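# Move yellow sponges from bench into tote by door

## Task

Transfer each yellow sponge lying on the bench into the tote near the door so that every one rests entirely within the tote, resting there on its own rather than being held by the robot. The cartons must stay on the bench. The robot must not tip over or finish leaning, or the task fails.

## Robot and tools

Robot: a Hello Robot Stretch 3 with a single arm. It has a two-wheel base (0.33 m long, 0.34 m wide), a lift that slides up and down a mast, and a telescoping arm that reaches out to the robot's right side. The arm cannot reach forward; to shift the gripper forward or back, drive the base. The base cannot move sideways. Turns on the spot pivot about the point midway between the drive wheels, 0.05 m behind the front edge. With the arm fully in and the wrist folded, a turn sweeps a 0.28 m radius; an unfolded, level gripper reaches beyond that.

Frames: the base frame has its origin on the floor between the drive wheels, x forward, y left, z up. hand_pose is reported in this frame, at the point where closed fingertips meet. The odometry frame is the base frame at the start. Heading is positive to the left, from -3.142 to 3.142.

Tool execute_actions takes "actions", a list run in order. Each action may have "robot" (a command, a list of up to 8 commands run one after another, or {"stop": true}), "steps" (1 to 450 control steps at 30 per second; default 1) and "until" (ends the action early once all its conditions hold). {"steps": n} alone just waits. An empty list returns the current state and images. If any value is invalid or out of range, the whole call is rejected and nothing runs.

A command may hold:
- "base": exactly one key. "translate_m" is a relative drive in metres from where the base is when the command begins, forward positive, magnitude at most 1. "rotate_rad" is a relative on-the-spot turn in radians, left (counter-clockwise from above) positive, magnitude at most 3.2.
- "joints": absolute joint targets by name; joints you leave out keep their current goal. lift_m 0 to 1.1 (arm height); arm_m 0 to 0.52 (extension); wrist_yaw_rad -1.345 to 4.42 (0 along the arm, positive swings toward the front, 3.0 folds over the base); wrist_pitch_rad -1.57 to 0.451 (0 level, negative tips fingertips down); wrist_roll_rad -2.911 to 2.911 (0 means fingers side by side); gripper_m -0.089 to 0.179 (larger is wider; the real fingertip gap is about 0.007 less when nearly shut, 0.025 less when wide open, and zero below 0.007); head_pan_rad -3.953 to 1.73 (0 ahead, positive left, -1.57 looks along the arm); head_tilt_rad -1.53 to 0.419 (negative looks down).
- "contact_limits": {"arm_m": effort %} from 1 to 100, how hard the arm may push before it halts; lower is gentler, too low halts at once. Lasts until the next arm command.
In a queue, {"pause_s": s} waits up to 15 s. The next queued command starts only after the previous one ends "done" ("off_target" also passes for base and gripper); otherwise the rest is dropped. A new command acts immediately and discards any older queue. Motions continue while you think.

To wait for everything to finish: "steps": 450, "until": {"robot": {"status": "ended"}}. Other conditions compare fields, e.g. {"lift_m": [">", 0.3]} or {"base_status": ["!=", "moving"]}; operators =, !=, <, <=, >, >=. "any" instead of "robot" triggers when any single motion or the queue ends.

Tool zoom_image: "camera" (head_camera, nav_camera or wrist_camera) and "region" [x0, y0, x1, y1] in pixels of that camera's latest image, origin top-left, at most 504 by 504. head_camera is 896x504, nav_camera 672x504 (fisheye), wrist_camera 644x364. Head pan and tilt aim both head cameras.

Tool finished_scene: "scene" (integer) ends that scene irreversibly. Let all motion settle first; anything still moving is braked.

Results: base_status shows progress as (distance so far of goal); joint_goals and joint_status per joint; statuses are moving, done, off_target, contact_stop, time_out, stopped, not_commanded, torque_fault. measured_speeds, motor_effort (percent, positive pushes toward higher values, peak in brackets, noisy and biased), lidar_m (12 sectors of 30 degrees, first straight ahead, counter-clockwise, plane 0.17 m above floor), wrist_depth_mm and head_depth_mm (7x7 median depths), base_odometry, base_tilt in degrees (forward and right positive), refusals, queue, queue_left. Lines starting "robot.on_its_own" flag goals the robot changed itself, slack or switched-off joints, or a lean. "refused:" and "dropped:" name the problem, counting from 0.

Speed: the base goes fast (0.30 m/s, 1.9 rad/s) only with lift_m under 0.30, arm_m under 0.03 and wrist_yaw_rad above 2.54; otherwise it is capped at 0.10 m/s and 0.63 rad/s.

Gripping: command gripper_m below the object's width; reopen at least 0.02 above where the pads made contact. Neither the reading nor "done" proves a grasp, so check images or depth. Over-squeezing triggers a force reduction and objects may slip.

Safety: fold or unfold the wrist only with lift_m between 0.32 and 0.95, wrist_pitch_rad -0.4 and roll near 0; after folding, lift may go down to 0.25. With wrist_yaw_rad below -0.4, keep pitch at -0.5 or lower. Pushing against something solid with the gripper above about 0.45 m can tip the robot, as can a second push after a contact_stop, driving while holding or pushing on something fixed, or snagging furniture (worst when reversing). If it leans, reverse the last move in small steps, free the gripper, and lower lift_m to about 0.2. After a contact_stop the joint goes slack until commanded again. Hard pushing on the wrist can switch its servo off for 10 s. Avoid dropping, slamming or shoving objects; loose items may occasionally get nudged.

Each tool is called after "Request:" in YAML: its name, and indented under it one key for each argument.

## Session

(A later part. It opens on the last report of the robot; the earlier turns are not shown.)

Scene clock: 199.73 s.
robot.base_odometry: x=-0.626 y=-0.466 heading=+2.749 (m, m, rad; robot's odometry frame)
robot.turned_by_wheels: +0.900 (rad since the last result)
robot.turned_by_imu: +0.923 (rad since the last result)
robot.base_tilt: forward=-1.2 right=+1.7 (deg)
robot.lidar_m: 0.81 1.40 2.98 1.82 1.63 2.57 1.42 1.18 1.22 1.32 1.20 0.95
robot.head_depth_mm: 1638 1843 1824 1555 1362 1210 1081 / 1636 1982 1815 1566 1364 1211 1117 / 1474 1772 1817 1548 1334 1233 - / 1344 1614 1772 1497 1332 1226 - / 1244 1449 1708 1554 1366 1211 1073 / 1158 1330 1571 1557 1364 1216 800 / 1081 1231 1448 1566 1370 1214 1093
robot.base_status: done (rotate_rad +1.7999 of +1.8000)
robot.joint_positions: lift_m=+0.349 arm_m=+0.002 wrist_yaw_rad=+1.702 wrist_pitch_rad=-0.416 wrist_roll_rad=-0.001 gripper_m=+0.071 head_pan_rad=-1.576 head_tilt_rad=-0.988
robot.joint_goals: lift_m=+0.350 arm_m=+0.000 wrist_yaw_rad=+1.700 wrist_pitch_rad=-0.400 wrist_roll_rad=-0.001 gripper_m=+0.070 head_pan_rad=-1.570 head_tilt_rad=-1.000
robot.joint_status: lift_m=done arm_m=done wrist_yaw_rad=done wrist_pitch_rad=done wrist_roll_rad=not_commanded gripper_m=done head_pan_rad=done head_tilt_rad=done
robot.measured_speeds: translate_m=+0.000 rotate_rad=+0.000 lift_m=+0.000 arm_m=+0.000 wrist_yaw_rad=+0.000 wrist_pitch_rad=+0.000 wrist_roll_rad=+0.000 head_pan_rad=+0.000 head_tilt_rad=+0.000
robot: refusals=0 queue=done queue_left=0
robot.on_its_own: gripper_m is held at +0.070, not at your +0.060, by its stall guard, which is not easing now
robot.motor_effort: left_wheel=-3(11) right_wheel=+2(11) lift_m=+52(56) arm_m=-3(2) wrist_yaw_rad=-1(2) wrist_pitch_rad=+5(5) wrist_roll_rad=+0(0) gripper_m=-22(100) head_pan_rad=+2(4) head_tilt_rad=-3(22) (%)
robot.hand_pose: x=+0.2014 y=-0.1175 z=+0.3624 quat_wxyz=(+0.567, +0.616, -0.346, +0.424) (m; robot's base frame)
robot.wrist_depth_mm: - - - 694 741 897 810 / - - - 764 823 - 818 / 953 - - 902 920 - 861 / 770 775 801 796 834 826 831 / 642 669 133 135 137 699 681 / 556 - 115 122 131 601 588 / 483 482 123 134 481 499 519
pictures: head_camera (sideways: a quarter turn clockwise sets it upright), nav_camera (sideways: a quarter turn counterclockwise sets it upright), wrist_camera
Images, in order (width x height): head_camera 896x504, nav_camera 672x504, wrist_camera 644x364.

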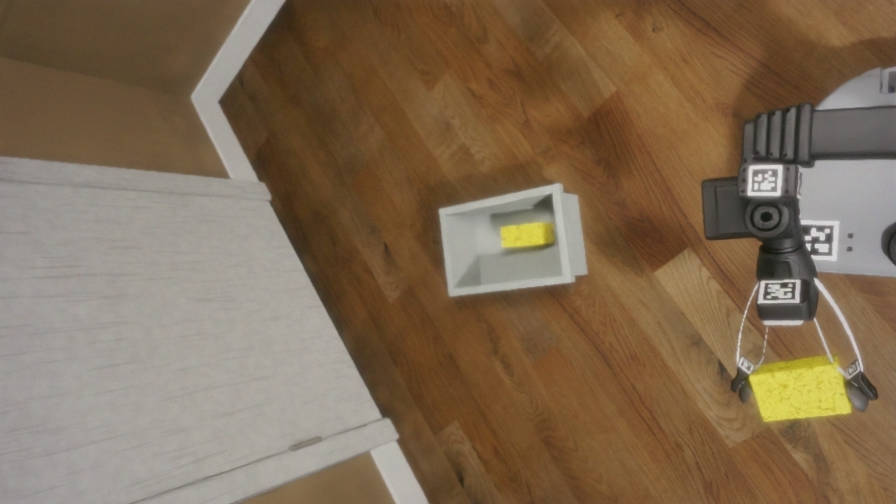

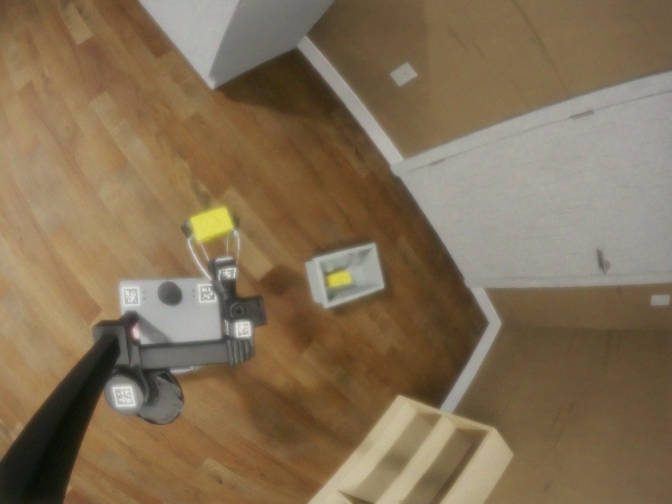

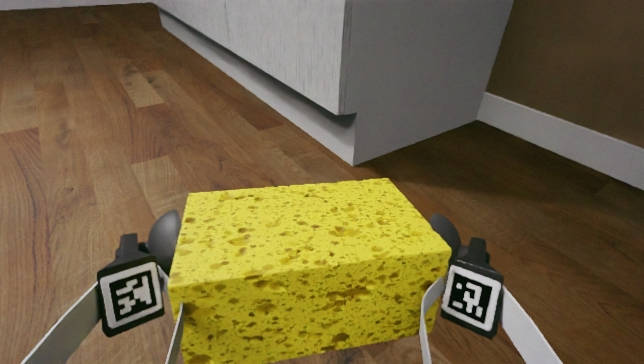

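Request:
execute_actions:
  actions:
    - {"robot":{"joints":{"arm_m":0.51,"wrist_pitch_rad":-1.5,"wrist_yaw_rad":1.73,"lift_m":0.33}}}
    - {"robot":[{"base":{"rotate_rad":-0.45}},{"base":{"translate_m":0.115}},{"base":{"rotate_rad":0.45}}],"steps":450,"until":{"robot":{"status":"ended"}}}

Scene clock: 206.03 s.
robot.base_odometry: x=-0.703 y=-0.380 heading=+2.749 (m, m, rad; robot's odometry frame)
robot.turned_by_wheels: +0.000 (rad since the last result)
robot.turned_by_imu: +0.001 (rad since the last result)
robot.base_tilt: forward=-1.0 right=+1.8 (deg)
robot.lidar_m: 0.70 1.14 2.95 1.94 1.74 2.67 1.52 1.25 1.24 1.21 1.10 0.87
robot.head_depth_mm: 1637 1897 1810 1563 1361 1213 1081 / 1464 1840 1814 1558 1366 1209 1121 / 1335 1607 1792 1434 1325 1210 - / 1221 1447 1709 1544 1344 1214 1123 / 1132 1320 1580 1565 1359 1212 1090 / 1043 1208 1427 1566 1364 1210 1087 / 976 1122 1323 1502 1368 1209 1089
robot.base_status: done (rotate_rad +0.4499 of +0.4500)
robot.joint_positions: lift_m=+0.331 arm_m=+0.510 wrist_yaw_rad=+1.729 wrist_pitch_rad=-1.498 wrist_roll_rad=-0.001 gripper_m=+0.071 head_pan_rad=-1.576 head_tilt_rad=-0.988
robot.joint_goals: lift_m=+0.330 arm_m=+0.510 wrist_yaw_rad=+1.730 wrist_pitch_rad=-1.500 wrist_roll_rad=-0.001 gripper_m=+0.070 head_pan_rad=-1.570 head_tilt_rad=-1.000
robot.joint_status: lift_m=done arm_m=done wrist_yaw_rad=done wrist_pitch_rad=done wrist_roll_rad=not_commanded gripper_m=done head_pan_rad=done head_tilt_rad=done
robot.measured_speeds: translate_m=+0.000 rotate_rad=+0.000 lift_m=+0.000 arm_m=+0.000 wrist_yaw_rad=+0.000 wrist_pitch_rad=+0.000 wrist_roll_rad=+0.000 head_pan_rad=+0.000 head_tilt_rad=+0.000
robot: refusals=0 queue=done queue_left=0
robot.on_its_own: gripper_m is held at +0.070, not at your +0.060, by its stall guard, which is not easing now
robot.motor_effort: left_wheel=-2(9) right_wheel=+1(7) lift_m=+12(51) arm_m=+2(3) wrist_yaw_rad=+1(3) wrist_pitch_rad=-1(4) wrist_roll_rad=+0(0) gripper_m=-22(23) head_pan_rad=+2(2) head_tilt_rad=-4(4) (%)
robot.hand_pose: x=-0.0266 y=-0.6558 z=+0.2122 quat_wxyz=(+0.703, +0.706, +0.031, +0.082) (m; robot's base frame)
robot.wrist_depth_mm: 339 342 346 345 349 353 356 / 348 347 354 354 356 361 362 / 352 349 354 248 360 364 367 / 360 284 358 361 359 298 378 / 365 263 133 134 136 300 388 / 373 - 114 122 131 390 393 / 378 284 123 134 276 283 398
pictures: head_camera (sideways: a quarter turn clockwise sets it upright), nav_camera (sideways: a quarter turn counterclockwise sets it upright), wrist_camera
Images, in order (width x height): head_camera 896x504, nav_camera 672x504, wrist_camera 644x364.

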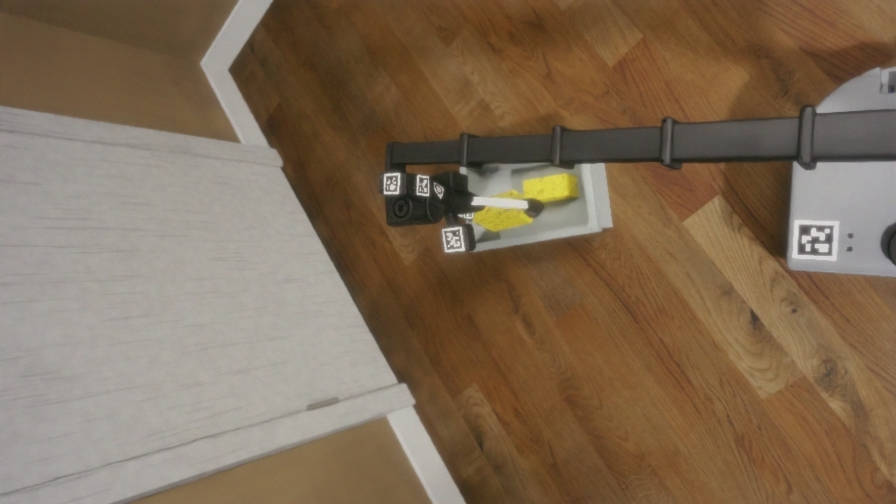

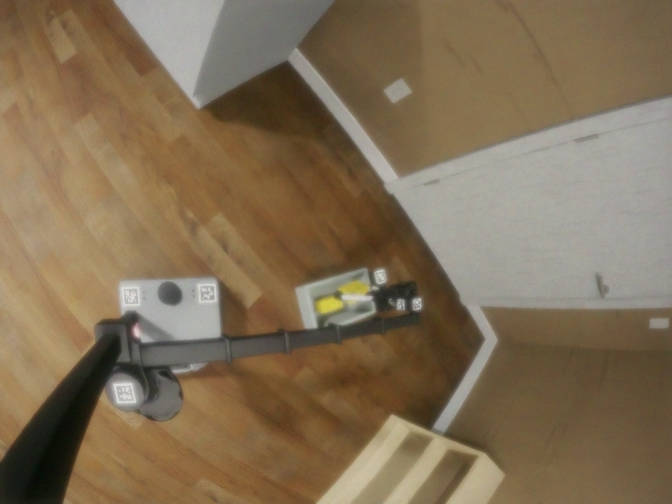

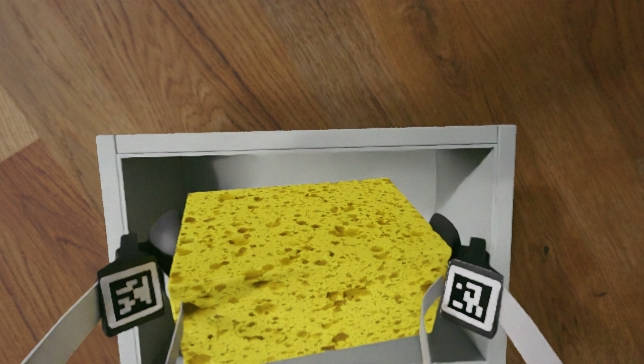

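Request:
execute_actions:
  actions:
    - {"robot":[{"joints":{"lift_m":0.165}},{"joints":{"gripper_m":0.135}},{"joints":{"lift_m":0.3}}],"steps":450,"until":{"robot":{"status":"ended"}}}

Scene clock: 211.63 s.
robot.base_odometry: x=-0.703 y=-0.380 heading=+2.749 (m, m, rad; robot's odometry frame)
robot.turned_by_wheels: +0.000 (rad since the last result)
robot.turned_by_imu: +0.002 (rad since the last result)
robot.base_tilt: forward=-1.1 right=+1.8 (deg)
robot.lidar_m: 0.70 1.15 2.95 1.94 1.74 2.67 1.52 1.25 1.24 1.20 1.10 0.87
robot.head_depth_mm: 1627 1895 1804 1564 1357 1206 1087 / 1469 1836 1809 1558 1368 1207 1116 / 1328 1601 1787 - 1318 1210 - / 1225 1451 1718 1561 1338 1211 1125 / 1125 1322 1586 1566 1367 1211 1087 / 1051 1211 1425 1552 1366 1210 1089 / 972 1132 1325 1503 1372 1210 1093
robot.base_status: done (rotate_rad +0.4499 of +0.4500)
robot.joint_positions: lift_m=+0.299 arm_m=+0.510 wrist_yaw_rad=+1.729 wrist_pitch_rad=-1.498 wrist_roll_rad=-0.001 gripper_m=+0.135 head_pan_rad=-1.576 head_tilt_rad=-0.988
robot.joint_goals: lift_m=+0.300 arm_m=+0.510 wrist_yaw_rad=+1.730 wrist_pitch_rad=-1.500 wrist_roll_rad=-0.001 gripper_m=+0.135 head_pan_rad=-1.570 head_tilt_rad=-1.000
robot.joint_status: lift_m=done arm_m=done wrist_yaw_rad=done wrist_pitch_rad=done wrist_roll_rad=not_commanded gripper_m=done head_pan_rad=done head_tilt_rad=done
robot.measured_speeds: translate_m=+0.000 rotate_rad=+0.000 lift_m=+0.000 arm_m=+0.000 wrist_yaw_rad=+0.000 wrist_pitch_rad=+0.000 wrist_roll_rad=+0.000 head_pan_rad=+0.000 head_tilt_rad=+0.000
robot: refusals=0 queue=done queue_left=0
robot.motor_effort: left_wheel=-2(2) right_wheel=+1(1) lift_m=+51(55) arm_m=+2(2) wrist_yaw_rad=+1(1) wrist_pitch_rad=-1(1) wrist_roll_rad=+0(0) gripper_m=+0(82) head_pan_rad=+3(2) head_tilt_rad=-3(3) (%)
robot.hand_pose: x=-0.0266 y=-0.6558 z=+0.1806 quat_wxyz=(+0.703, +0.706, +0.031, +0.082) (m; robot's base frame)
robot.wrist_depth_mm: 312 315 312 317 322 323 324 / 315 318 323 325 325 331 331 / 322 322 328 216 217 271 337 / 326 264 332 274 336 253 345 / 334 307 334 314 344 241 350 / 339 308 343 285 352 231 356 / 350 259 311 307 303 260 369
pictures: head_camera (sideways: a quarter turn clockwise sets it upright), nav_camera (sideways: a quarter turn counterclockwise sets it upright), wrist_camera
Images, in order (width x height): head_camera 896x504, nav_camera 672x504, wrist_camera 644x364.

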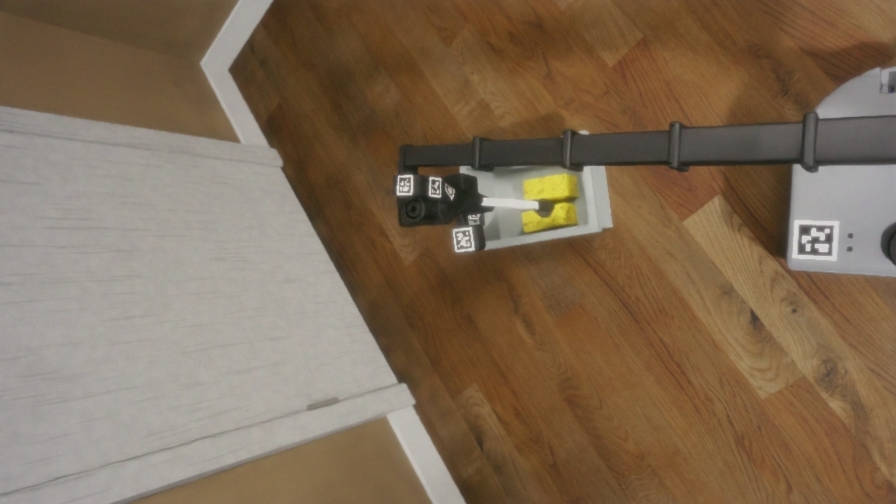

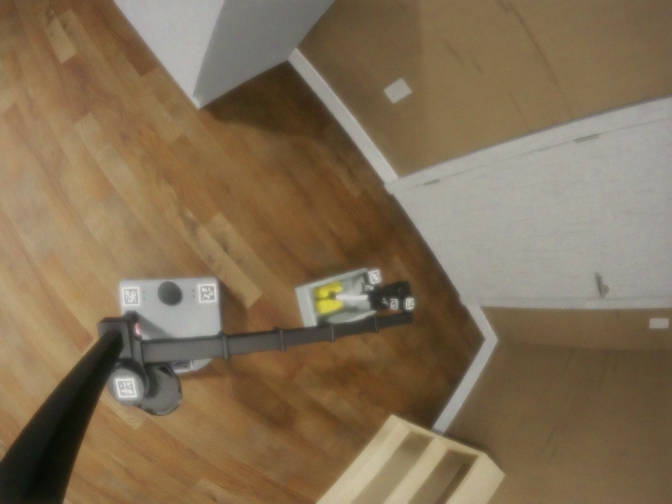

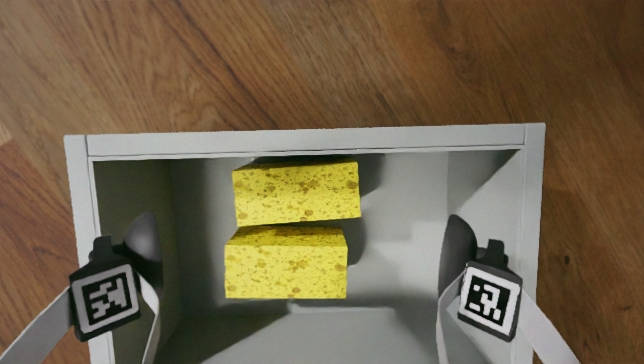

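Request:
finished_scene:
  scene: 1

The scene is finished: the task was done.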